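# Move glass beaker from door bench rack to window bench

## Task

Lift the glass beaker from the drying rack on the shelved bench by the door and set it upright, opening facing up, on the worktop of the shelved bench by the window. It must stay there unaided after the grippers open and the robot backs away. The task fails if the beaker reaches the floor, drops more than a few centimetres, or is struck hard enough to break. It also fails if the robot topples or is left leaning.

## Robot and tools

ROBOT. An omnidirectional wheeled base carries a column about 1.75 m high. A carriage rides it, set by lift_m (0 to 1 m), and holds two identical six-joint arms with two-finger grippers. Arm bases sit near 0.57 m + lift_m above the floor, and carriage parts hang about 0.15 m lower. A hand reaches 0.78 m from its shoulder but only about 0.38 m below its arm base. A hand is roughly 0.16 m long and 0.1 m wide (0.14 m open). Parked joints 1-6 are 0, 0.05, 0.05, 1.45, 0, 0, giving a footprint near 0.95 m wide and 0.7 m long. Cameras: carriage_camera is fixed, facing ahead and tilted about 20 degrees down. left_wrist_camera and right_wrist_camera look out beyond the fingertips. All images are 672x504 and come with pinhole+radial calibration (K, distortion, T_world_to_cam, pos_world), good to about half a degree and a few mm. Wrist-camera poses come from joint readings and can be worse.

FRAMES. Base frame: origin on the floor below the base centre, x ahead, y to the left, z up. left_hand and right_hand give, in this frame, the point midway between that gripper's pads. quat_wxyz rotates base axes into hand axes: hand z runs along the fingers and the fingers open along hand y. An upright hand with joints 1, 5, 6 at zero reads (1, 0, 0, 0). base_odometry is counted from wheel rotation, so slip shows as travel. It is expressed in the base frame as it was at scene start; heading is positive leftward, within -3.142 to 3.142.

execute_actions. Arguments: "actions", a list with zero or one action, and "cameras", a list naming carriage_camera, left_wrist_camera, right_wrist_camera or "all". Omitted, null or ["all"] gives every camera; [] gives none; an unknown name rejects the call. An action may hold "base", "joints" or both. They start together and can finish at different times, and one action runs at most 15 s. "base" holds exactly one relative move, measured from the base's last reported position: translate_m (metres, forward positive, -2 to 2), strafe_m (metres, left positive, -2 to 2) or rotate_rad (radians, counter-clockwise positive, -6.3 to 6.3). "joints" is one dictionary shared by both arms, keyed by joint name, with absolute targets:
- lift_m: 0 to 1 m (tolerance 0.004).
- left_/right_joint1_rad: -2.617 to 3.054, arm yaw about vertical, 0 straight ahead, positive to the left (±0.02).
- joint2_rad: 0 to 3.141, shoulder; 0 = upper arm level pointing back, 1.57 = vertical, 3.14 = level pointing forward (±0.055).
- joint3_rad: 0 to 3.141, elbow, 0 fully bent, 3.14 straight (±0.055).
- joint4_rad: -1.57 to 1.57, wrist pitch, 0 in line with forearm, positive tips fingertips up (±0.04).
- joint5_rad: -1.57 to 1.57, wrist yaw, positive swings fingertips to the RIGHT, opposite to joint1 (±0.02).
- joint6_rad: -2.094 to 2.094, roll about the finger axis, positive clockwise viewed from the forearm (±0.02).
- left_/right_gripper_m: 0 to 0.093 m pad gap (±0.004).
A joint or base left out may keep driving toward an older target, unseen in status. An unknown key or out-of-range number rejects the call and nothing moves. When a result reports a stop, later execute_actions, wait and finished_scene calls in that same reply are skipped.

wait: seconds 0 to 10; commands nothing, returns state and images. zoom_image: camera plus region [x0, y0, x1, y1] in pixels from the top-left, at most 504x504, on that camera's latest full image. finished_scene: pass the current scene number; irreversible; the robot first holds its last command, then the result says whether the goal was met. Replying with no tool call ends the whole run.

RESULTS. The "pictures" line lists image order. base_status/joint_status: "done" (for the base, wheels turned the full amount even with slip; tiny moves may stop short yet say done); "off_target" (rested short, may still push); "contact_stop" or "time_out" (target dropped, holding in place). "joint command not followed" with a "cause:" line means a self-collision check blocked that arm's joint targets; its gripper still acts, and blocked joints show "not_followed" and may be retried on later actions. To free tangled arms, move only the blocked arm clear first, the other in a later action. on_its_own lists uncommanded behaviour; "held at" is a held target, not the current position. motor_effort is percent of maximum, positive toward higher joint values, with the action's peak in brackets; it is noisy and biased. Steadily falling lift effort while lowering means the hand or load rests on something. A drive_wheels reading at rest above the free-move level means the base is pressing on something. A "Motor temperatures" line gives per-arm joint temperatures.

CAUTIONS. The beaker is glass: close the gripper gently (pads push about 45-60 N each) and set it down before opening; a holding gripper usually reports off_target. Loose objects are occasionally nudged briefly. Hand readings drift at long reach, and a level hand sags 10-17 cm per kg. The base stops on wheel overload or when an arm is forced out of place, but not during turns, and often not when arm joints are also commanded; it may roll about 0.3 m after an arm touches. Arms never stop on contact and snap to targets once freed. After a blocked drive, reverse about 0.2 m (or turn back), again if still pressed; a retry may itself stop spuriously. The column can strike a table edge the base slipped under; reversing into one can tip the robot. Tipping is likeliest with a high carriage, extended arms, a load, pulling, or abrupt stops; only images reveal leaning, and a fallen robot cannot recover. Never let the arms collide or press together hard; "ARM HIT" flags self-impact. Extended arms heat quickly: MOTOR HOT warns from 75 °C, 90 °C halts that arm for 10 s, and 100 °C makes it go limp and drop. Resend targets showing "limit_stop_at_motor_heat". The simulation continues while you think, holding the last command.

Each tool is called after "Request:" as name(argument=value, ...), one argument or row to a line, values as JSON.

## Session

Request:
execute_actions(
  actions=[],
)

Scene clock: 0.00 s.
Motor temperatures (°C, as the motors report them): left_arm=[26 25 25 25 28 25] | right_arm=[25 27 27 27 27 28]
base_odometry: x=+0.000 y=+0.000 heading=+0.000 (m, m, rad; odometry frame)
base_status: not commanded
joint_positions: lift_m=+0.301 left_joint1_rad=-0.006 left_joint2_rad=+0.060 left_joint3_rad=+0.030 left_joint4_rad=+1.466 left_joint5_rad=-0.026 left_joint6_rad=+0.024 left_gripper_m=+0.095 right_joint1_rad=+0.001 right_joint2_rad=+0.075 right_joint3_rad=+0.060 right_joint4_rad=+1.439 right_joint5_rad=-0.009 right_joint6_rad=+0.050 right_gripper_m=+0.094
joint_status: not commanded
motor_effort: lift_m=+21 drive_wheels=+0 (%)
left_hand: x=+0.3018 y=+0.3427 z=+1.3228 quat_wxyz=(+0.998, -0.012, +0.068, +0.010) (m; base frame)
right_hand: x=+0.3042 y=-0.3369 z=+1.3300 quat_wxyz=(+0.997, -0.003, +0.074, +0.026) (m; base frame)
pictures: carriage_camera, left_wrist_camera, right_wrist_camera
Images, in order (width x height): carriage_camera 672x504, left_wrist_camera 672x504, right_wrist_camera 672x504.

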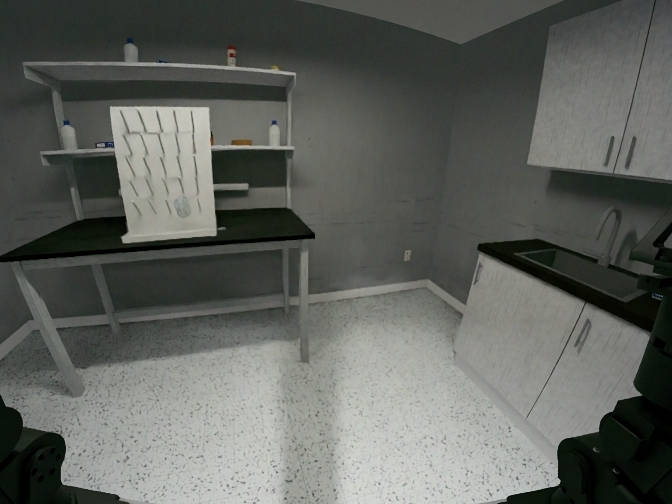

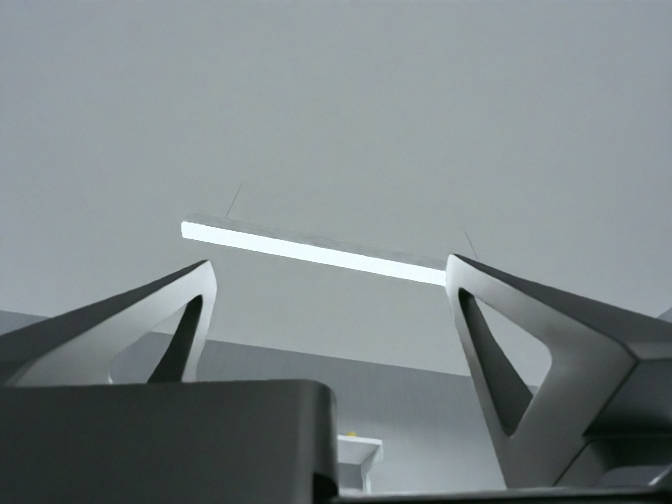

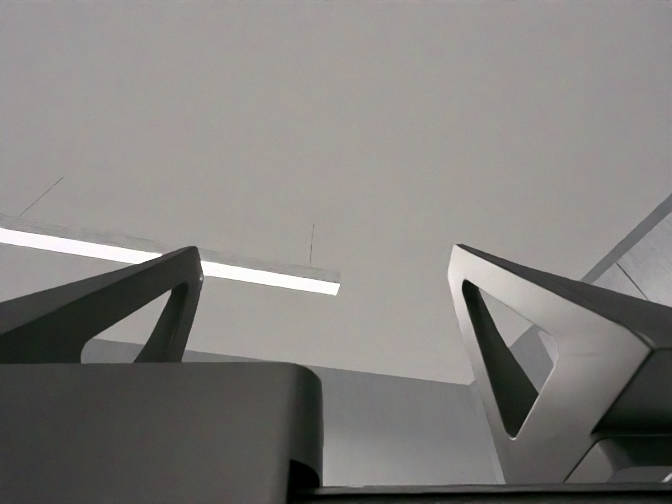

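Request:
execute_actions(
  actions=[
    {"base":{"rotate_rad":0.333}},
  ],
  cameras=[],
)

Request:
execute_actions(
  actions=[
    {"base":{"translate_m":0.65},"joints":{"lift_m":0.4,"left_joint4_rad":0}},
  ],
)

Request:
zoom_image(
  camera="carriage_camera",
  region=[100,130,400,350],
)

Scene clock: 3.00 s.
Motor temperatures (°C, as the motors report them): left_arm=[26 25 25 25 28 25] | right_arm=[25 27 27 27 27 28]
base_odometry: x=+0.000 y=+0.000 heading=+0.333 (m, m, rad; odometry frame)
base_status: done
joint_positions: lift_m=+0.301 left_joint1_rad=-0.006 left_joint2_rad=+0.060 left_joint3_rad=+0.030 left_joint4_rad=+1.465 left_joint5_rad=-0.026 left_joint6_rad=+0.024 left_gripper_m=+0.095 right_joint1_rad=+0.001 right_joint2_rad=+0.075 right_joint3_rad=+0.060 right_joint4_rad=+1.439 right_joint5_rad=-0.009 right_joint6_rad=+0.050 right_gripper_m=+0.094
joint_status: not commanded
motor_effort: lift_m=+22(21) drive_wheels=+3(13) (%)
left_hand: x=+0.3019 y=+0.3427 z=+1.3228 quat_wxyz=(+0.998, -0.012, +0.068, +0.010) (m; base frame)
right_hand: x=+0.3042 y=-0.3369 z=+1.3300 quat_wxyz=(+0.997, -0.003, +0.074, +0.026) (m; base frame)
pictures: none
No camera images: the call's "cameras" was empty. Leave "cameras" out to get every camera's image.

Scene clock: 6.60 s.
Motor temperatures (°C, as the motors report them): left_arm=[26 25 26 26 28 25] | right_arm=[25 27 28 27 27 28]
base_odometry: x=+0.614 y=+0.213 heading=+0.333 (m, m, rad; odometry frame)
base_status: done
joint_positions: lift_m=+0.400 left_joint1_rad=-0.006 left_joint2_rad=+0.060 left_joint3_rad=+0.030 left_joint4_rad=-0.007 left_joint5_rad=-0.026 left_joint6_rad=+0.024 left_gripper_m=+0.095 right_joint1_rad=+0.001 right_joint2_rad=+0.075 right_joint3_rad=+0.060 right_joint4_rad=+1.439 right_joint5_rad=-0.009 right_joint6_rad=+0.050 right_gripper_m=+0.094
joint_status: all done
motor_effort: lift_m=+22(28) drive_wheels=-8(22) (%)
left_hand: x=+0.5143 y=+0.3415 z=+1.1690 quat_wxyz=(+0.694, +0.002, +0.720, +0.015) (m; base frame)
right_hand: x=+0.3042 y=-0.3369 z=+1.4289 quat_wxyz=(+0.997, -0.003, +0.074, +0.026) (m; base frame)
pictures: carriage_camera, left_wrist_camera, right_wrist_camera
camera_calibration (this result's frames):
carriage_camera: T_world_to_cam=[[-0.0319408, -0.997453, 0.063768, -0.0852986], [-0.34277, -0.0489998, -0.93814, 1.37804], [0.938876, -0.0518228, -0.340333, 0.324167], [0, 0, 0, 1]] pos_world=[0.165273, -0.000758596, 1.40856]
left_wrist_camera: T_world_to_cam=[[0.0101694, -0.998966, -0.0443194, 0.38286], [-0.583792, 0.0300527, -0.811347, 1.2493], [0.81184, 0.0341242, -0.582882, 0.377974], [0, 0, 0, 1]] pos_world=[0.418581, 0.332021, 1.25089]
right_wrist_camera: T_world_to_cam=[[0.0627258, -0.997769, -0.0228375, -0.327917], [0.74395, 0.0619981, -0.665353, 0.755337], [0.665285, 0.0247448, 0.746179, -1.14183], [0, 0, 0, 1]] pos_world=[0.218278, -0.34576, 1.34709]
Images, in order (width x height): carriage_camera 672x504, left_wrist_camera 672x504, right_wrist_camera 672x504.

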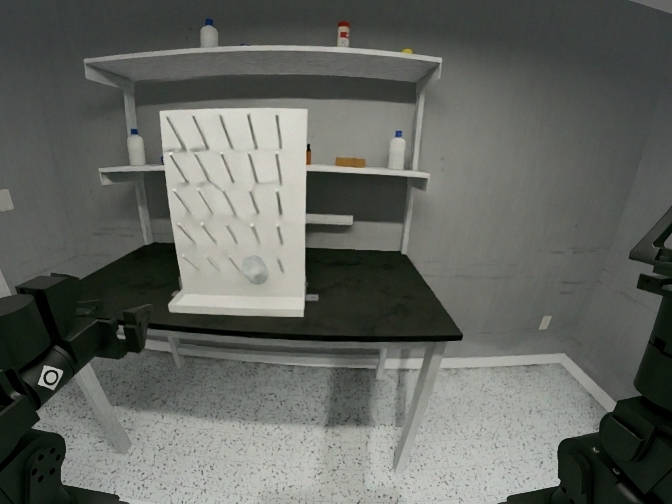

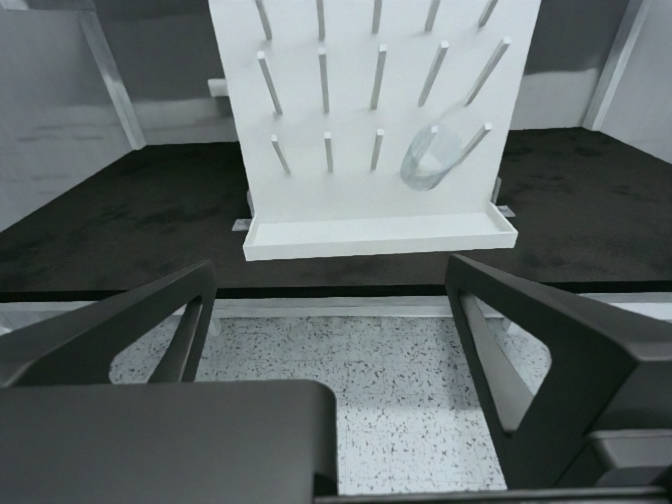

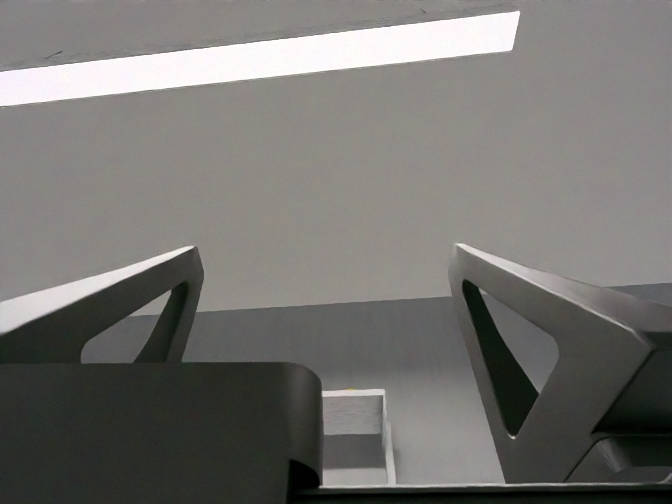

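Region (100, 130, 400, 350) of carriage_camera's 672x504 image, scaled by 1.680, with more detail than that image has; it fills the top 370 rows of this view, and the rest is white.

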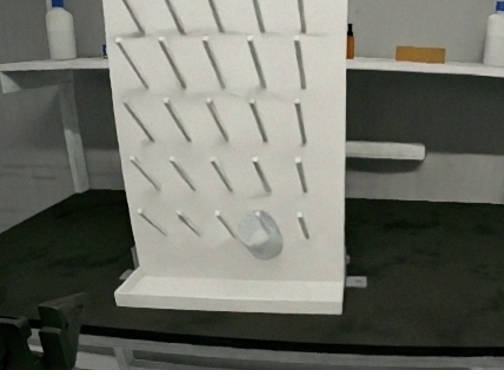

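Request:
execute_actions(
  actions=[
    {"base":{"strafe_m":-0.135},"joints":{"lift_m":0.02,"left_joint2_rad":1.0,"left_joint3_rad":0.8,"left_joint4_rad":0.8,"left_joint5_rad":0,"left_joint6_rad":0}},
  ],
  cameras=[],
)

Request:
execute_actions(
  actions=[
    {"base":{"translate_m":0.15}},
  ],
  cameras=["carriage_camera","left_wrist_camera"],
)

Request:
zoom_image(
  camera="carriage_camera",
  region=[60,50,340,260],
)

Scene clock: 14.17 s.
Motor temperatures (°C, as the motors report them): left_arm=[26 25 27 28 28 25] | right_arm=[25 27 28 27 27 28]
base_odometry: x=+0.659 y=+0.086 heading=+0.334 (m, m, rad; odometry frame)
base_status: done
joint_positions: lift_m=+0.020 left_joint1_rad=-0.006 left_joint2_rad=+0.999 left_joint3_rad=+0.776 left_joint4_rad=+0.786 left_joint5_rad=-0.003 left_joint6_rad=+0.004 left_gripper_m=+0.095 right_joint1_rad=+0.001 right_joint2_rad=+0.075 right_joint3_rad=+0.060 right_joint4_rad=+1.438 right_joint5_rad=-0.009 right_joint6_rad=+0.050 right_gripper_m=+0.094
joint_status: all done
motor_effort: lift_m=+22(22) drive_wheels=-3(14) (%)
left_hand: x=+0.6027 y=+0.3372 z=+1.0872 quat_wxyz=(+0.876, +0.001, +0.483, +0.000) (m; base frame)
right_hand: x=+0.3043 y=-0.3369 z=+1.0489 quat_wxyz=(+0.997, -0.003, +0.074, +0.026) (m; base frame)
pictures: none
No camera images: the call's "cameras" was empty. Leave "cameras" out to get every camera's image.

Scene clock: 16.10 s.
Motor temperatures (°C, as the motors report them): left_arm=[26 25 28 28 28 25] | right_arm=[25 27 28 27 27 28]
base_odometry: x=+0.800 y=+0.135 heading=+0.333 (m, m, rad; odometry frame)
base_status: done
joint_positions: lift_m=+0.020 left_joint1_rad=-0.006 left_joint2_rad=+0.999 left_joint3_rad=+0.776 left_joint4_rad=+0.789 left_joint5_rad=-0.003 left_joint6_rad=+0.004 left_gripper_m=+0.095 right_joint1_rad=+0.001 right_joint2_rad=+0.075 right_joint3_rad=+0.060 right_joint4_rad=+1.438 right_joint5_rad=-0.009 right_joint6_rad=+0.050 right_gripper_m=+0.094
joint_status: not commanded
motor_effort: lift_m=+21(22) drive_wheels=-6(12) (%)
left_hand: x=+0.6023 y=+0.3372 z=+1.0879 quat_wxyz=(+0.877, +0.001, +0.481, +0.000) (m; base frame)
right_hand: x=+0.3044 y=-0.3369 z=+1.0489 quat_wxyz=(+0.997, -0.003, +0.074, +0.026) (m; base frame)
pictures: carriage_camera, left_wrist_camera
camera_calibration (this result's frames):
carriage_camera: T_world_to_cam=[[-0.0319408, -0.997453, 0.063768, -0.061068], [-0.34277, -0.0489998, -0.93814, 1.02156], [0.938876, -0.0518228, -0.340333, 0.194848], [0, 0, 0, 1]] pos_world=[0.165273, -0.000758596, 1.02858]
left_wrist_camera: T_world_to_cam=[[0.0032503, -0.999736, -0.0227397, 0.355037], [-0.0195844, 0.0226719, -0.999551, 1.10241], [0.999803, 0.00369418, -0.0195055, -0.456458], [0, 0, 0, 1]] pos_world=[0.476805, 0.331636, 1.10109]
Images, in order (width x height): carriage_camera 672x504, left_wrist_camera 672x504.

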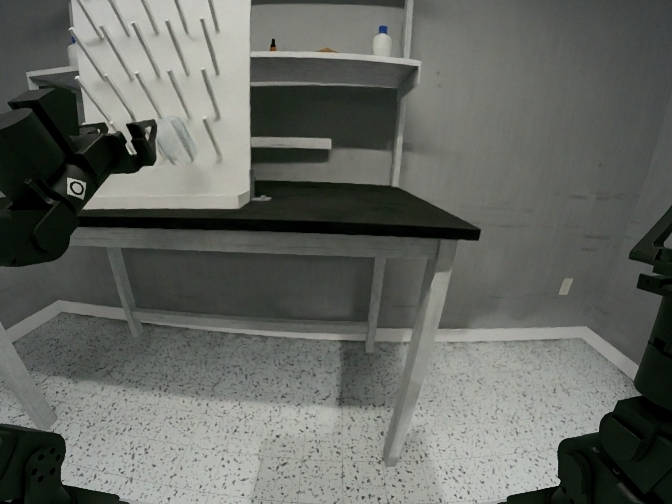

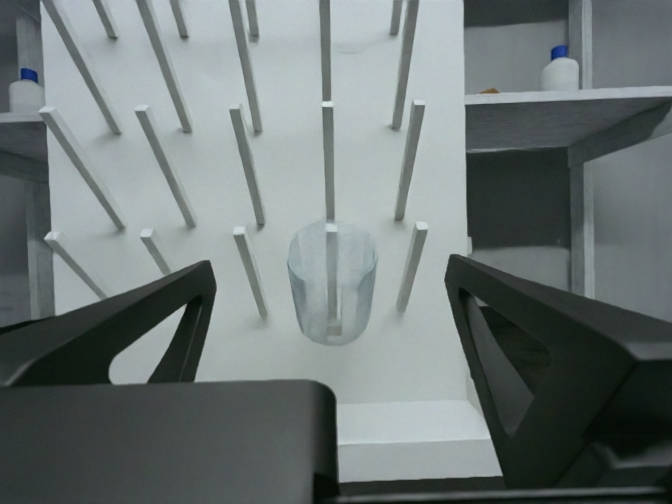

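Region (60, 50, 340, 260) of carriage_camera's 672x504 image, scaled by 1.800, with more detail than that image has; it fills the top 378 rows of this view, and the rest is white.

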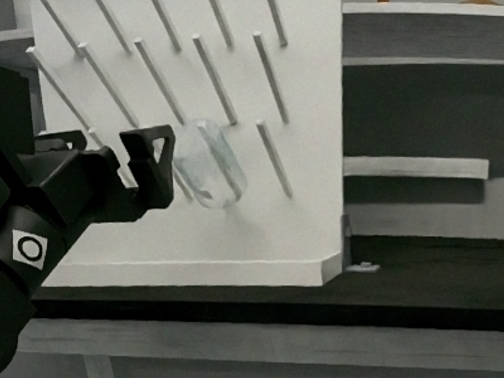

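Request:
execute_actions(
  actions=[
    {"base":{"translate_m":0.11},"joints":{"lift_m":0.0}},
  ],
  cameras=["carriage_camera","left_wrist_camera"],
)

Scene clock: 18.60 s.
Motor temperatures (°C, as the motors report them): left_arm=[26 25 28 28 28 25] | right_arm=[25 27 29 27 27 28]
base_odometry: x=+0.904 y=+0.170 heading=+0.333 (m, m, rad; odometry frame)
base_status: done
joint_positions: lift_m=+0.001 left_joint1_rad=-0.006 left_joint2_rad=+0.999 left_joint3_rad=+0.779 left_joint4_rad=+0.791 left_joint5_rad=-0.003 left_joint6_rad=+0.004 left_gripper_m=+0.095 right_joint1_rad=+0.001 right_joint2_rad=+0.075 right_joint3_rad=+0.060 right_joint4_rad=+1.438 right_joint5_rad=-0.009 right_joint6_rad=+0.050 right_gripper_m=+0.094
joint_status: all done
joint sent to its limit — the command would take lift_m past its lower limit, so that joint was sent only as far as its limit.
motor_effort: lift_m=+21(22) drive_wheels=-7(16) (%)
left_hand: x=+0.6017 y=+0.3372 z=+1.0706 quat_wxyz=(+0.878, +0.001, +0.480, +0.000) (m; base frame)
right_hand: x=+0.3043 y=-0.3369 z=+1.0300 quat_wxyz=(+0.997, -0.003, +0.074, +0.026) (m; base frame)
pictures: carriage_camera, left_wrist_camera
camera_calibration (this result's frames):
carriage_camera: T_world_to_cam=[[-0.0319408, -0.997453, 0.063768, -0.0598639], [-0.34277, -0.0489998, -0.93814, 1.00385], [0.938876, -0.0518228, -0.340333, 0.188421], [0, 0, 0, 1]] pos_world=[0.165273, -0.000758596, 1.00969]
left_wrist_camera: T_world_to_cam=[[0.00334564, -0.999737, -0.0227028, 0.354551], [-0.0153899, 0.0226487, -0.999625, 1.08263], [0.999876, 0.00369378, -0.0153101, -0.460764], [0, 0, 0, 1]] pos_world=[0.476182, 0.331639, 1.08322]
Images, in order (width x height): carriage_camera 672x504, left_wrist_camera 672x504.

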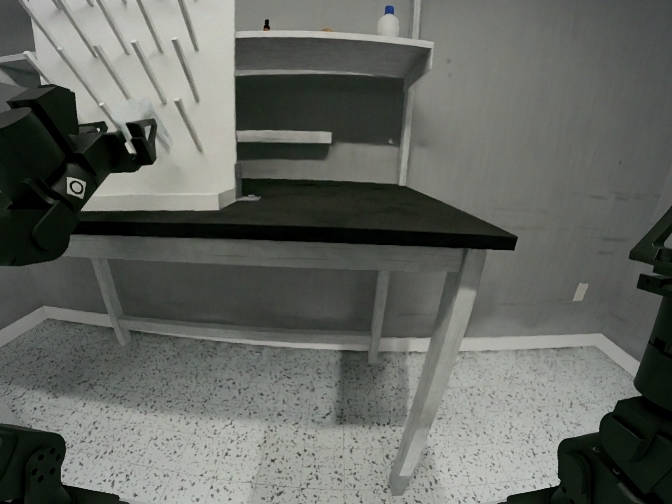

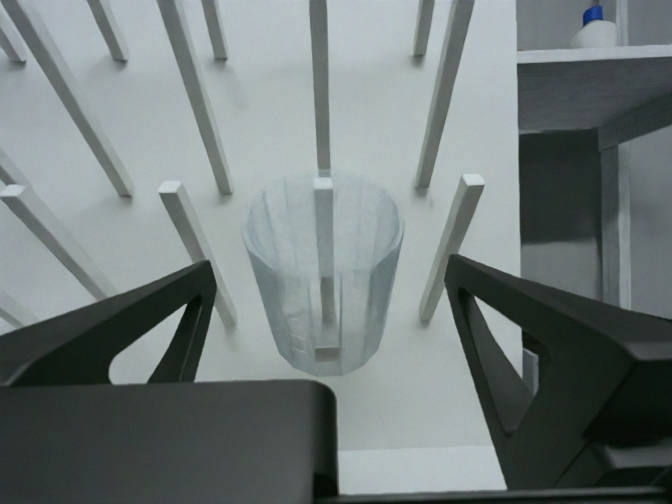

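Request:
execute_actions(
  actions=[
    {"base":{"translate_m":0.045}},
  ],
  cameras=["carriage_camera","left_wrist_camera"],
)

Request:
execute_actions(
  actions=[
    {"joints":{"left_gripper_m":0.055}},
  ],
  cameras=["left_wrist_camera"],
)

Request:
execute_actions(
  actions=[
    {"base":{"translate_m":-0.02},"joints":{"lift_m":0.035}},
  ],
  cameras=["carriage_camera","left_wrist_camera"],
)

Scene clock: 20.70 s.
Motor temperatures (°C, as the motors report them): left_arm=[26 25 28 28 28 25] | right_arm=[25 27 29 27 27 28]
base_odometry: x=+0.947 y=+0.185 heading=+0.333 (m, m, rad; odometry frame)
base_status: done
joint_positions: lift_m=+0.001 left_joint1_rad=-0.006 left_joint2_rad=+0.999 left_joint3_rad=+0.779 left_joint4_rad=+0.791 left_joint5_rad=-0.003 left_joint6_rad=+0.004 left_gripper_m=+0.095 right_joint1_rad=+0.001 right_joint2_rad=+0.075 right_joint3_rad=+0.060 right_joint4_rad=+1.439 right_joint5_rad=-0.009 right_joint6_rad=+0.050 right_gripper_m=+0.094
joint_status: not commanded
motor_effort: lift_m=+21(21) drive_wheels=-7(15) (%)
left_hand: x=+0.6017 y=+0.3372 z=+1.0706 quat_wxyz=(+0.878, +0.001, +0.480, +0.000) (m; base frame)
right_hand: x=+0.3042 y=-0.3369 z=+1.0301 quat_wxyz=(+0.997, -0.003, +0.074, +0.026) (m; base frame)
pictures: carriage_camera, left_wrist_camera
camera_calibration (this result's frames):
carriage_camera: T_world_to_cam=[[-0.0319408, -0.997453, 0.063768, -0.0598639], [-0.34277, -0.0489998, -0.93814, 1.00385], [0.938876, -0.0518228, -0.340333, 0.188421], [0, 0, 0, 1]] pos_world=[0.165273, -0.000758596, 1.00969]
left_wrist_camera: T_world_to_cam=[[0.00334564, -0.999737, -0.0227028, 0.354551], [-0.0153899, 0.0226487, -0.999625, 1.08263], [0.999876, 0.00369378, -0.0153101, -0.460764], [0, 0, 0, 1]] pos_world=[0.476182, 0.331639, 1.08322]
Images, in order (width x height): carriage_camera 672x504, left_wrist_camera 672x504.

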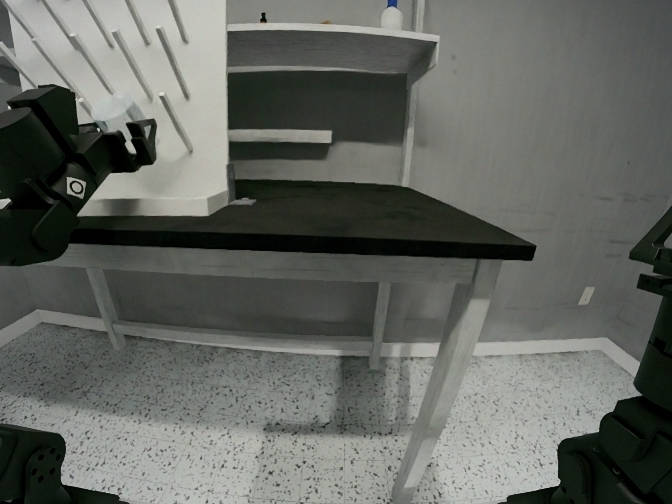

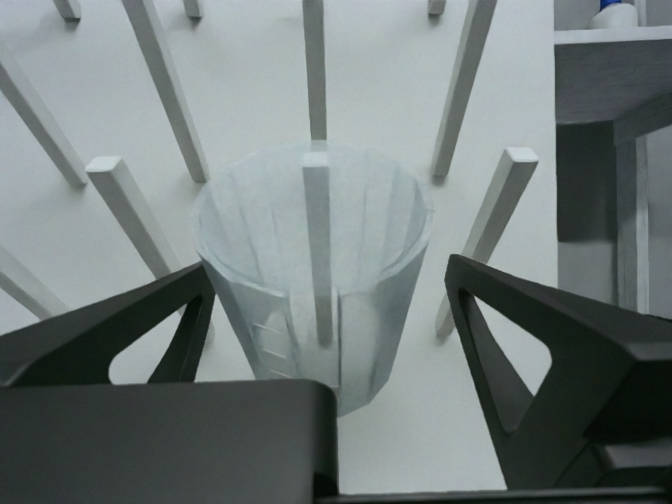

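Scene clock: 21.27 s.
Motor temperatures (°C, as the motors report them): left_arm=[26 25 28 28 28 25] | right_arm=[25 27 29 27 27 28]
base_odometry: x=+0.947 y=+0.185 heading=+0.333 (m, m, rad; odometry frame)
base_status: not commanded
joint_positions: lift_m=+0.001 left_joint1_rad=-0.006 left_joint2_rad=+0.999 left_joint3_rad=+0.779 left_joint4_rad=+0.791 left_joint5_rad=-0.006 left_joint6_rad=+0.003 left_gripper_m=+0.070 right_joint1_rad=+0.001 right_joint2_rad=+0.075 right_joint3_rad=+0.060 right_joint4_rad=+1.439 right_joint5_rad=-0.009 right_joint6_rad=+0.050 right_gripper_m=+0.094
joint_status: left_gripper_m off_target (ended at +0.070, target +0.055)
motor_effort: lift_m=+21(22) drive_wheels=-6(6) (%)
left_hand: x=+0.6017 y=+0.3377 z=+1.0706 quat_wxyz=(+0.878, -0.001, +0.480, +0.000) (m; base frame)
right_hand: x=+0.3042 y=-0.3369 z=+1.0301 quat_wxyz=(+0.997, -0.003, +0.074, +0.026) (m; base frame)
pictures: left_wrist_camera
camera_calibration (this result's frames):
left_wrist_camera: T_world_to_cam=[[0.00518024, -0.999774, -0.0206189, 0.351687], [-0.0154374, 0.0205368, -0.99967, 1.08341], [0.999867, 0.00549683, -0.0153275, -0.461352], [0, 0, 0, 1]] pos_world=[0.476194, 0.331894, 1.08323]
Images, in order (width x height): left_wrist_camera 672x504.

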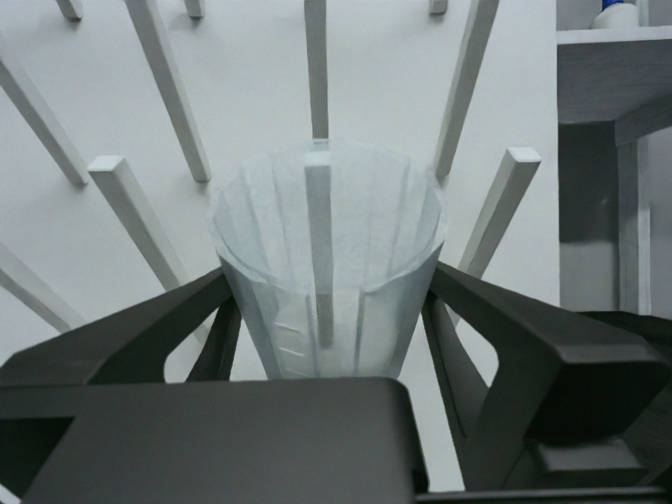

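Scene clock: 22.13 s.
Motor temperatures (°C, as the motors report them): left_arm=[26 25 28 28 28 25] | right_arm=[25 27 29 27 27 28]
base_odometry: x=+0.928 y=+0.178 heading=+0.332 (m, m, rad; odometry frame)
base_status: done
joint_positions: lift_m=+0.035 left_joint1_rad=-0.006 left_joint2_rad=+1.001 left_joint3_rad=+0.779 left_joint4_rad=+0.775 left_joint5_rad=-0.005 left_joint6_rad=+0.003 left_gripper_m=+0.070 right_joint1_rad=+0.001 right_joint2_rad=+0.075 right_joint3_rad=+0.060 right_joint4_rad=+1.438 right_joint5_rad=-0.009 right_joint6_rad=+0.050 right_gripper_m=+0.094
joint_status: all done
motor_effort: lift_m=+22(25) drive_wheels=+0(20) (%)
left_hand: x=+0.6046 y=+0.3375 z=+1.1005 quat_wxyz=(+0.873, +0.000, +0.487, +0.000) (m; base frame)
right_hand: x=+0.3043 y=-0.3369 z=+1.0639 quat_wxyz=(+0.997, -0.003, +0.074, +0.026) (m; base frame)
pictures: carriage_camera, left_wrist_camera
camera_calibration (this result's frames):
carriage_camera: T_world_to_cam=[[-0.0319408, -0.997453, 0.063768, -0.0620232], [-0.34277, -0.0489998, -0.93814, 1.03562], [0.938876, -0.0518228, -0.340333, 0.199946], [0, 0, 0, 1]] pos_world=[0.165273, -0.000758596, 1.04356]
left_wrist_camera: T_world_to_cam=[[0.0038351, -0.999763, -0.0214079, 0.353754], [-0.0333334, 0.0212683, -0.999218, 1.12341], [0.999437, 0.0045457, -0.0332439, -0.443461], [0, 0, 0, 1]] pos_world=[0.479302, 0.331793, 1.11536]
Images, in order (width x height): carriage_camera 672x504, left_wrist_camera 672x504.

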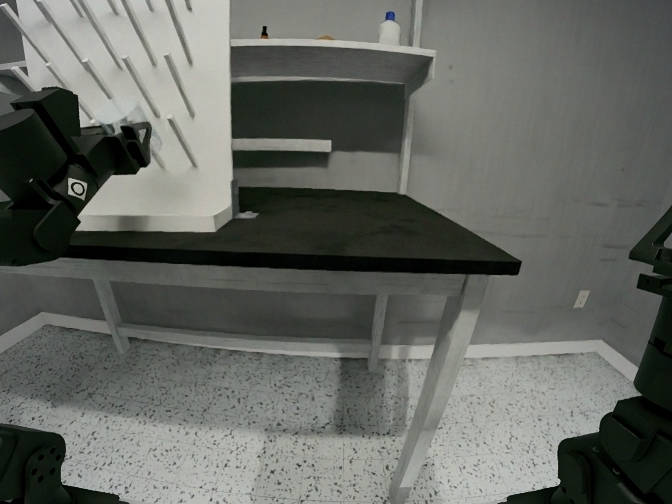

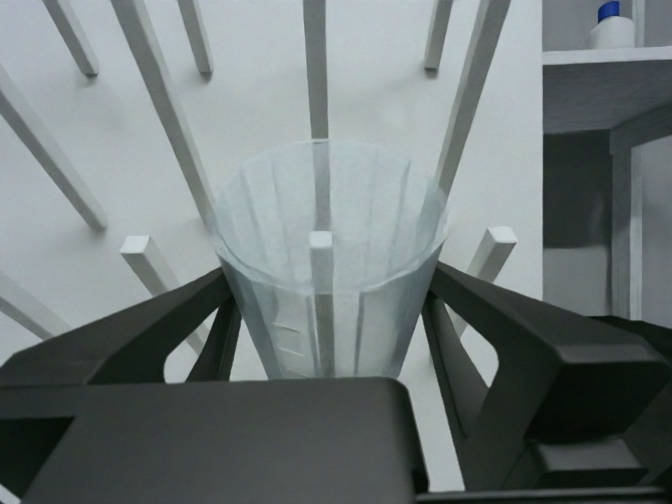

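Request:
execute_actions(
  actions=[
    {"base":{"translate_m":-0.03},"joints":{"lift_m":0.065}},
  ],
  cameras=[],
)

Request:
execute_actions(
  actions=[
    {"base":{"translate_m":-0.03},"joints":{"lift_m":0.095}},
  ],
  cameras=["left_wrist_camera"],
)

Request:
execute_actions(
  actions=[
    {"base":{"translate_m":-0.7},"joints":{"lift_m":0.115}},
  ],
  cameras=["left_wrist_camera"],
)

Request:
execute_actions(
  actions=[
    {"base":{"rotate_rad":1.9},"joints":{"left_joint2_rad":0.7,"left_joint3_rad":1.6,"left_joint4_rad":1.2}},
  ],
  cameras=["carriage_camera"],
)

Scene clock: 24.43 s.
Motor temperatures (°C, as the motors report them): left_arm=[26 25 29 29 28 25] | right_arm=[25 28 29 27 27 28]
base_odometry: x=+0.900 y=+0.169 heading=+0.333 (m, m, rad; odometry frame)
base_status: done
joint_positions: lift_m=+0.065 left_joint1_rad=-0.006 left_joint2_rad=+1.003 left_joint3_rad=+0.779 left_joint4_rad=+0.773 left_joint5_rad=-0.005 left_joint6_rad=+0.003 left_gripper_m=+0.070 right_joint1_rad=+0.001 right_joint2_rad=+0.075 right_joint3_rad=+0.060 right_joint4_rad=+1.438 right_joint5_rad=-0.009 right_joint6_rad=+0.050 right_gripper_m=+0.094
joint_status: all done
motor_effort: lift_m=+22(27) drive_wheels=-5(19) (%)
left_hand: x=+0.6053 y=+0.3374 z=+1.1296 quat_wxyz=(+0.872, +0.000, +0.489, +0.000) (m; base frame)
right_hand: x=+0.3044 y=-0.3369 z=+1.0939 quat_wxyz=(+0.997, -0.003, +0.074, +0.026) (m; base frame)
pictures: none
No camera images: the call's "cameras" was empty. Leave "cameras" out to get every camera's image.

Scene clock: 25.53 s.
Motor temperatures (°C, as the motors report them): left_arm=[26 25 29 29 28 25] | right_arm=[25 28 29 27 27 28]
base_odometry: x=+0.871 y=+0.159 heading=+0.333 (m, m, rad; odometry frame)
base_status: done
joint_positions: lift_m=+0.095 left_joint1_rad=-0.006 left_joint2_rad=+1.004 left_joint3_rad=+0.779 left_joint4_rad=+0.773 left_joint5_rad=-0.005 left_joint6_rad=+0.003 left_gripper_m=+0.070 right_joint1_rad=+0.001 right_joint2_rad=+0.075 right_joint3_rad=+0.060 right_joint4_rad=+1.437 right_joint5_rad=-0.009 right_joint6_rad=+0.050 right_gripper_m=+0.094
joint_status: all done
motor_effort: lift_m=+22(26) drive_wheels=-6(21) (%)
left_hand: x=+0.6058 y=+0.3374 z=+1.1591 quat_wxyz=(+0.872, +0.000, +0.490, +0.000) (m; base frame)
right_hand: x=+0.3045 y=-0.3369 z=+1.1239 quat_wxyz=(+0.997, -0.003, +0.074, +0.026) (m; base frame)
pictures: left_wrist_camera
camera_calibration (this result's frames):
left_wrist_camera: T_world_to_cam=[[0.00340325, -0.99976, -0.0216526, 0.355476], [-0.0382801, 0.0215066, -0.999036, 1.18474], [0.999261, 0.00422883, -0.0381977, -0.436798], [0, 0, 0, 1]] pos_world=[0.480618, 0.331758, 1.17461]
Images, in order (width x height): left_wrist_camera 672x504.

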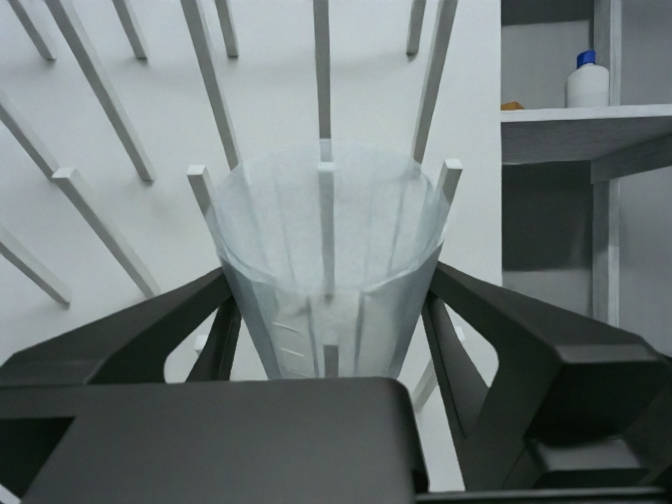

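Scene clock: 29.17 s.
Motor temperatures (°C, as the motors report them): left_arm=[26 25 29 29 28 25] | right_arm=[25 28 30 27 27 28]
base_odometry: x=+0.210 y=-0.070 heading=+0.333 (m, m, rad; odometry frame)
base_status: done
joint_positions: lift_m=+0.115 left_joint1_rad=-0.006 left_joint2_rad=+1.005 left_joint3_rad=+0.779 left_joint4_rad=+0.773 left_joint5_rad=-0.004 left_joint6_rad=+0.003 left_gripper_m=+0.070 right_joint1_rad=+0.001 right_joint2_rad=+0.075 right_joint3_rad=+0.060 right_joint4_rad=+1.436 right_joint5_rad=-0.009 right_joint6_rad=+0.050 right_gripper_m=+0.094
joint_status: all done
motor_effort: lift_m=+21(25) drive_wheels=-4(23) (%)
left_hand: x=+0.6062 y=+0.3373 z=+1.1788 quat_wxyz=(+0.872, +0.000, +0.490, +0.000) (m; base frame)
right_hand: x=+0.3047 y=-0.3369 z=+1.1438 quat_wxyz=(+0.997, -0.003, +0.075, +0.026) (m; base frame)
pictures: left_wrist_camera
camera_calibration (this result's frames):
left_wrist_camera: T_world_to_cam=[[0.00305267, -0.999756, -0.021861, 0.35629], [-0.0394152, 0.0217238, -0.998987, 1.20496], [0.999218, 0.00391123, -0.0393393, -0.434973], [0, 0, 0, 1]] pos_world=[0.481039, 0.331728, 1.19442]
Images, in order (width x height): left_wrist_camera 672x504.

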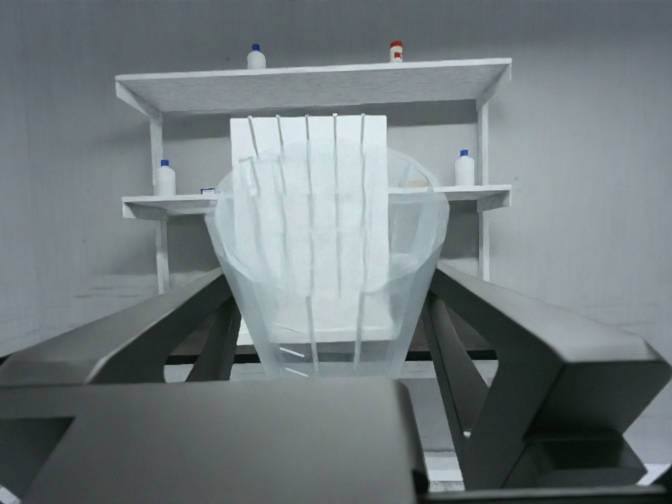

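Scene clock: 32.57 s.
Motor temperatures (°C, as the motors report them): left_arm=[26 26 29 29 28 25] | right_arm=[25 28 30 27 27 28]
base_odometry: x=+0.210 y=-0.070 heading=+2.233 (m, m, rad; odometry frame)
base_status: done
joint_positions: lift_m=+0.115 left_joint1_rad=-0.006 left_joint2_rad=+0.688 left_joint3_rad=+1.582 left_joint4_rad=+1.223 left_joint5_rad=-0.003 left_joint6_rad=+0.003 left_gripper_m=+0.070 right_joint1_rad=+0.001 right_joint2_rad=+0.075 right_joint3_rad=+0.060 right_joint4_rad=+1.436 right_joint5_rad=-0.009 right_joint6_rad=+0.050 right_gripper_m=+0.094
joint_status: all done
motor_effort: lift_m=+21(22) drive_wheels=+2(14) (%)
left_hand: x=+0.0608 y=+0.3401 z=+1.4310 quat_wxyz=(+0.963, -0.002, -0.269, -0.002) (m; base frame)
right_hand: x=+0.3047 y=-0.3369 z=+1.1438 quat_wxyz=(+0.997, -0.003, +0.075, +0.026) (m; base frame)
pictures: carriage_camera
camera_calibration (this result's frames):
carriage_camera: T_world_to_cam=[[-0.0319408, -0.997453, 0.063768, -0.0671246], [-0.34277, -0.0489998, -0.93814, 1.11067], [0.938876, -0.0518228, -0.340333, 0.227172], [0, 0, 0, 1]] pos_world=[0.165273, -0.000758596, 1.12355]
Images, in order (width x height): carriage_camera 672x504.

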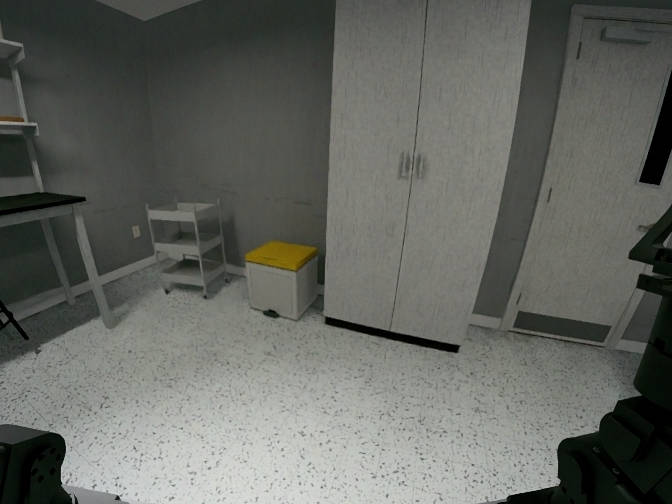

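Request:
execute_actions(
  actions=[
    {"base":{"rotate_rad":1.241},"joints":{"left_joint1_rad":-2.6}},
  ],
  cameras=["carriage_camera"],
)

Scene clock: 44.00 s.
Motor temperatures (°C, as the motors report them): left_arm=[26 27 28 30 28 25] | right_arm=[25 28 30 27 27 28]
base_odometry: x=+0.210 y=-0.070 heading=-2.810 (m, m, rad; odometry frame)
base_status: done
joint_positions: lift_m=+0.115 left_joint1_rad=-2.589 left_joint2_rad=+0.688 left_joint3_rad=+1.582 left_joint4_rad=+1.223 left_joint5_rad=+0.000 left_joint6_rad=+0.003 left_gripper_m=+0.070 right_joint1_rad=+0.001 right_joint2_rad=+0.075 right_joint3_rad=+0.060 right_joint4_rad=+1.436 right_joint5_rad=-0.009 right_joint6_rad=+0.050 right_gripper_m=+0.094
joint_status: all done
motor_effort: lift_m=+22(22) drive_wheels=+4(14) (%)
left_hand: x=+0.4397 y=+0.4458 z=+1.4310 quat_wxyz=(+0.264, -0.259, -0.073, -0.926) (m; base frame)
right_hand: x=+0.3047 y=-0.3369 z=+1.1438 quat_wxyz=(+0.997, -0.003, +0.075, +0.026) (m; base frame)
pictures: carriage_camera
camera_calibration (this result's frames):
carriage_camera: T_world_to_cam=[[-0.0319408, -0.997453, 0.063768, -0.0671246], [-0.34277, -0.0489998, -0.93814, 1.11067], [0.938876, -0.0518228, -0.340333, 0.227172], [0, 0, 0, 1]] pos_world=[0.165273, -0.000758596, 1.12355]
Images, in order (width x height): carriage_camera 672x504.

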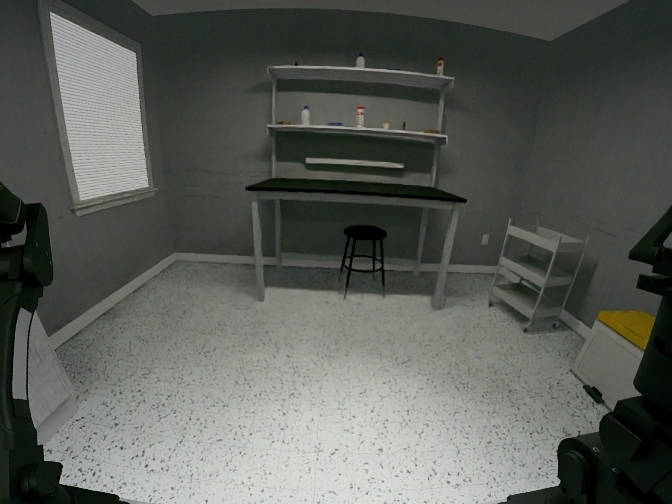

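Request:
execute_actions(
  actions=[
    {"base":{"rotate_rad":-0.55},"joints":{"left_joint2_rad":0.1,"left_joint3_rad":2.35,"left_joint4_rad":0.62}},
  ],
  cameras=[],
)

Request:
execute_actions(
  actions=[
    {"base":{"translate_m":0.9}},
  ],
  cameras=["carriage_camera","left_wrist_camera"],
)

Request:
zoom_image(
  camera="carriage_camera",
  region=[0,120,240,300],
)

Scene clock: 47.23 s.
Motor temperatures (°C, as the motors report them): left_arm=[26 28 28 30 28 25] | right_arm=[25 28 31 27 27 28]
base_odometry: x=+0.210 y=-0.070 heading=+2.924 (m, m, rad; odometry frame)
base_status: done
joint_positions: lift_m=+0.115 left_joint1_rad=-2.607 left_joint2_rad=+0.086 left_joint3_rad=+2.380 left_joint4_rad=+0.654 left_joint5_rad=-0.002 left_joint6_rad=+0.003 left_gripper_m=+0.070 right_joint1_rad=+0.001 right_joint2_rad=+0.075 right_joint3_rad=+0.060 right_joint4_rad=+1.436 right_joint5_rad=-0.009 right_joint6_rad=+0.050 right_gripper_m=+0.094
joint_status: all done
motor_effort: lift_m=+22(22) drive_wheels=-14(19) (%)
left_hand: x=+0.8606 y=+0.6904 z=+1.0385 quat_wxyz=(+0.205, -0.613, -0.166, -0.745) (m; base frame)
right_hand: x=+0.3047 y=-0.3369 z=+1.1438 quat_wxyz=(+0.997, -0.003, +0.075, +0.026) (m; base frame)
pictures: none
No camera images: the call's "cameras" was empty. Leave "cameras" out to get every camera's image.

Scene clock: 51.30 s.
Motor temperatures (°C, as the motors report them): left_arm=[26 31 29 31 28 25] | right_arm=[25 28 31 27 27 28]
base_odometry: x=-0.669 y=+0.124 heading=+2.924 (m, m, rad; odometry frame)
base_status: done
joint_positions: lift_m=+0.115 left_joint1_rad=-2.606 left_joint2_rad=+0.085 left_joint3_rad=+2.380 left_joint4_rad=+0.655 left_joint5_rad=-0.002 left_joint6_rad=+0.003 left_gripper_m=+0.070 right_joint1_rad=+0.001 right_joint2_rad=+0.075 right_joint3_rad=+0.060 right_joint4_rad=+1.436 right_joint5_rad=-0.009 right_joint6_rad=+0.050 right_gripper_m=+0.094
joint_status: not commanded
motor_effort: lift_m=+22(22) drive_wheels=-4(21) (%)
left_hand: x=+0.8603 y=+0.6915 z=+1.0375 quat_wxyz=(+0.205, -0.614, -0.167, -0.744) (m; base frame)
right_hand: x=+0.3047 y=-0.3369 z=+1.1438 quat_wxyz=(+0.997, -0.003, +0.075, +0.026) (m; base frame)
pictures: carriage_camera, left_wrist_camera
camera_calibration (this result's frames):
carriage_camera: T_world_to_cam=[[-0.0319408, -0.997453, 0.063768, -0.0671204], [-0.34277, -0.0489998, -0.93814, 1.1106], [0.938876, -0.0518228, -0.340333, 0.227149], [0, 0, 0, 1]] pos_world=[0.165273, -0.000758596, 1.12349]
left_wrist_camera: T_world_to_cam=[[-0.519962, 0.853921, 0.0214232, -0.170242], [-0.59143, -0.377998, 0.71227, 0.0420444], [0.61632, 0.357683, 0.701578, -1.3797], [0, 0, 0, 1]] pos_world=[0.786687, 0.654763, 0.941671]
Images, in order (width x height): carriage_camera 672x504, left_wrist_camera 672x504.

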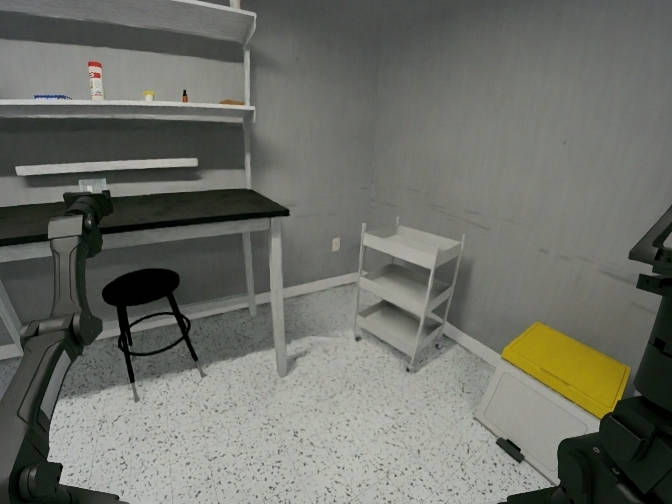

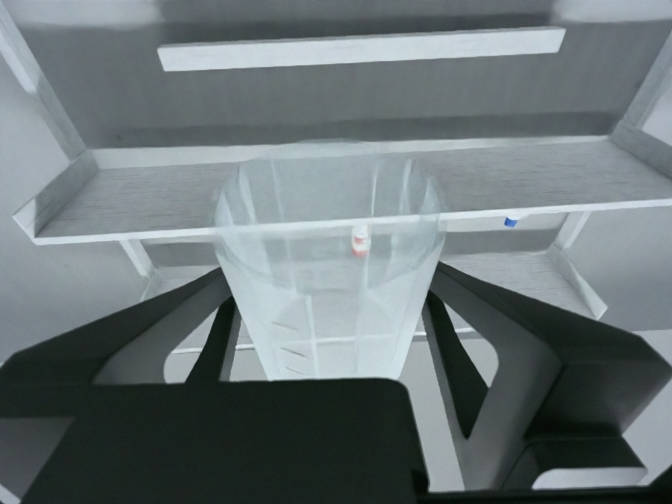

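Region (0, 120, 240, 300) of carriage_camera's 672x504 image, scaled by 2.100, with more detail than that image has; it fills the top 378 rows of this view, and the rest is white.

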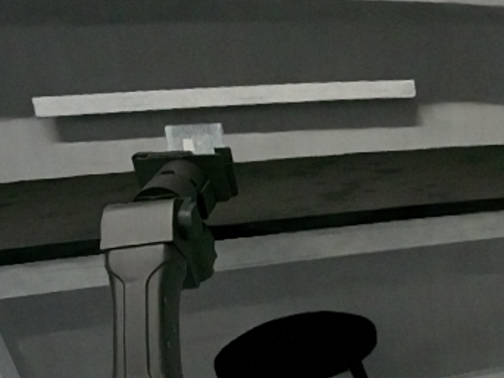

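Request:
execute_actions(
  actions=[
    {"joints":{"lift_m":0.05}},
  ],
  cameras=["left_wrist_camera"],
)

Request:
execute_actions(
  actions=[
    {"joints":{"lift_m":0.04}},
  ],
  cameras=["carriage_camera","left_wrist_camera"],
)

Scene clock: 53.07 s.
Motor temperatures (°C, as the motors report them): left_arm=[26 33 29 32 28 25] | right_arm=[25 28 31 27 27 28]
base_odometry: x=-0.669 y=+0.124 heading=+2.924 (m, m, rad; odometry frame)
base_status: not commanded
joint_positions: lift_m=+0.050 left_joint1_rad=-2.606 left_joint2_rad=+0.077 left_joint3_rad=+2.375 left_joint4_rad=+0.629 left_joint5_rad=-0.002 left_joint6_rad=+0.002 left_gripper_m=+0.070 right_joint1_rad=+0.001 right_joint2_rad=+0.075 right_joint3_rad=+0.060 right_joint4_rad=+1.436 right_joint5_rad=-0.009 right_joint6_rad=+0.050 right_gripper_m=+0.094
joint_status: all done
motor_effort: lift_m=+20(23) drive_wheels=-3(4) (%)
left_hand: x=+0.8599 y=+0.6912 z=+0.9753 quat_wxyz=(+0.207, -0.605, -0.165, -0.751) (m; base frame)
right_hand: x=+0.3047 y=-0.3369 z=+1.0789 quat_wxyz=(+0.997, -0.003, +0.075, +0.026) (m; base frame)
pictures: left_wrist_camera
camera_calibration (this result's frames):
left_wrist_camera: T_world_to_cam=[[-0.520244, 0.853773, 0.0204249, -0.167598], [-0.605386, -0.385548, 0.696319, 0.118751], [0.602374, 0.349891, 0.717441, -1.33382], [0, 0, 0, 1]] pos_world=[0.788154, 0.655565, 0.877669]
Images, in order (width x height): left_wrist_camera 672x504.

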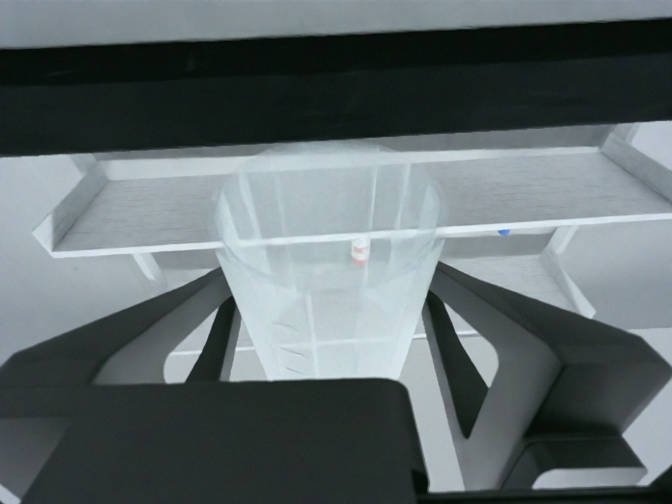

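Scene clock: 53.60 s.
Motor temperatures (°C, as the motors report them): left_arm=[26 33 29 32 28 25] | right_arm=[25 28 31 27 27 28]
base_odometry: x=-0.669 y=+0.124 heading=+2.924 (m, m, rad; odometry frame)
base_status: not commanded
joint_positions: lift_m=+0.040 left_joint1_rad=-2.606 left_joint2_rad=+0.085 left_joint3_rad=+2.374 left_joint4_rad=+0.617 left_joint5_rad=+0.000 left_joint6_rad=+0.002 left_gripper_m=+0.070 right_joint1_rad=+0.001 right_joint2_rad=+0.075 right_joint3_rad=+0.060 right_joint4_rad=+1.436 right_joint5_rad=-0.009 right_joint6_rad=+0.050 right_gripper_m=+0.094
joint_status: all done
motor_effort: lift_m=+22(22) drive_wheels=-1(4) (%)
left_hand: x=+0.8575 y=+0.6900 z=+0.9743 quat_wxyz=(+0.209, -0.597, -0.163, -0.757) (m; base frame)
right_hand: x=+0.3047 y=-0.3369 z=+1.0689 quat_wxyz=(+0.997, -0.003, +0.075, +0.026) (m; base frame)
pictures: carriage_camera, left_wrist_camera
camera_calibration (this result's frames):
carriage_camera: T_world_to_cam=[[-0.0319408, -0.997453, 0.063768, -0.0623427], [-0.34277, -0.0489998, -0.93814, 1.04032], [0.938876, -0.0518228, -0.340333, 0.201651], [0, 0, 0, 1]] pos_world=[0.165273, -0.000758596, 1.04857]
left_wrist_camera: T_world_to_cam=[[-0.521569, 0.852977, 0.0199114, -0.165617], [-0.617689, -0.393591, 0.680843, 0.148757], [0.58858, 0.342807, 0.732159, -1.32884], [0, 0, 0, 1]] pos_world=[0.787634, 0.655353, 0.87494]
Images, in order (width x height): carriage_camera 672x504, left_wrist_camera 672x504.

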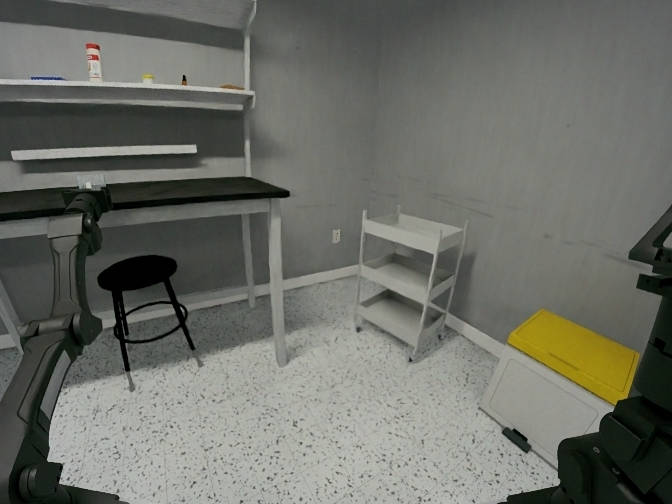

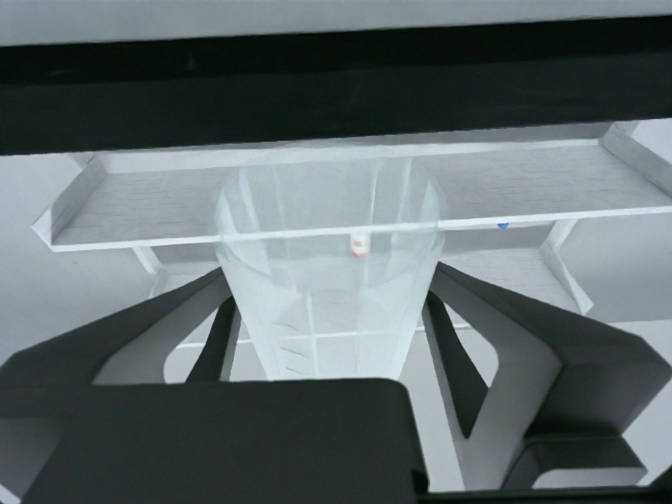

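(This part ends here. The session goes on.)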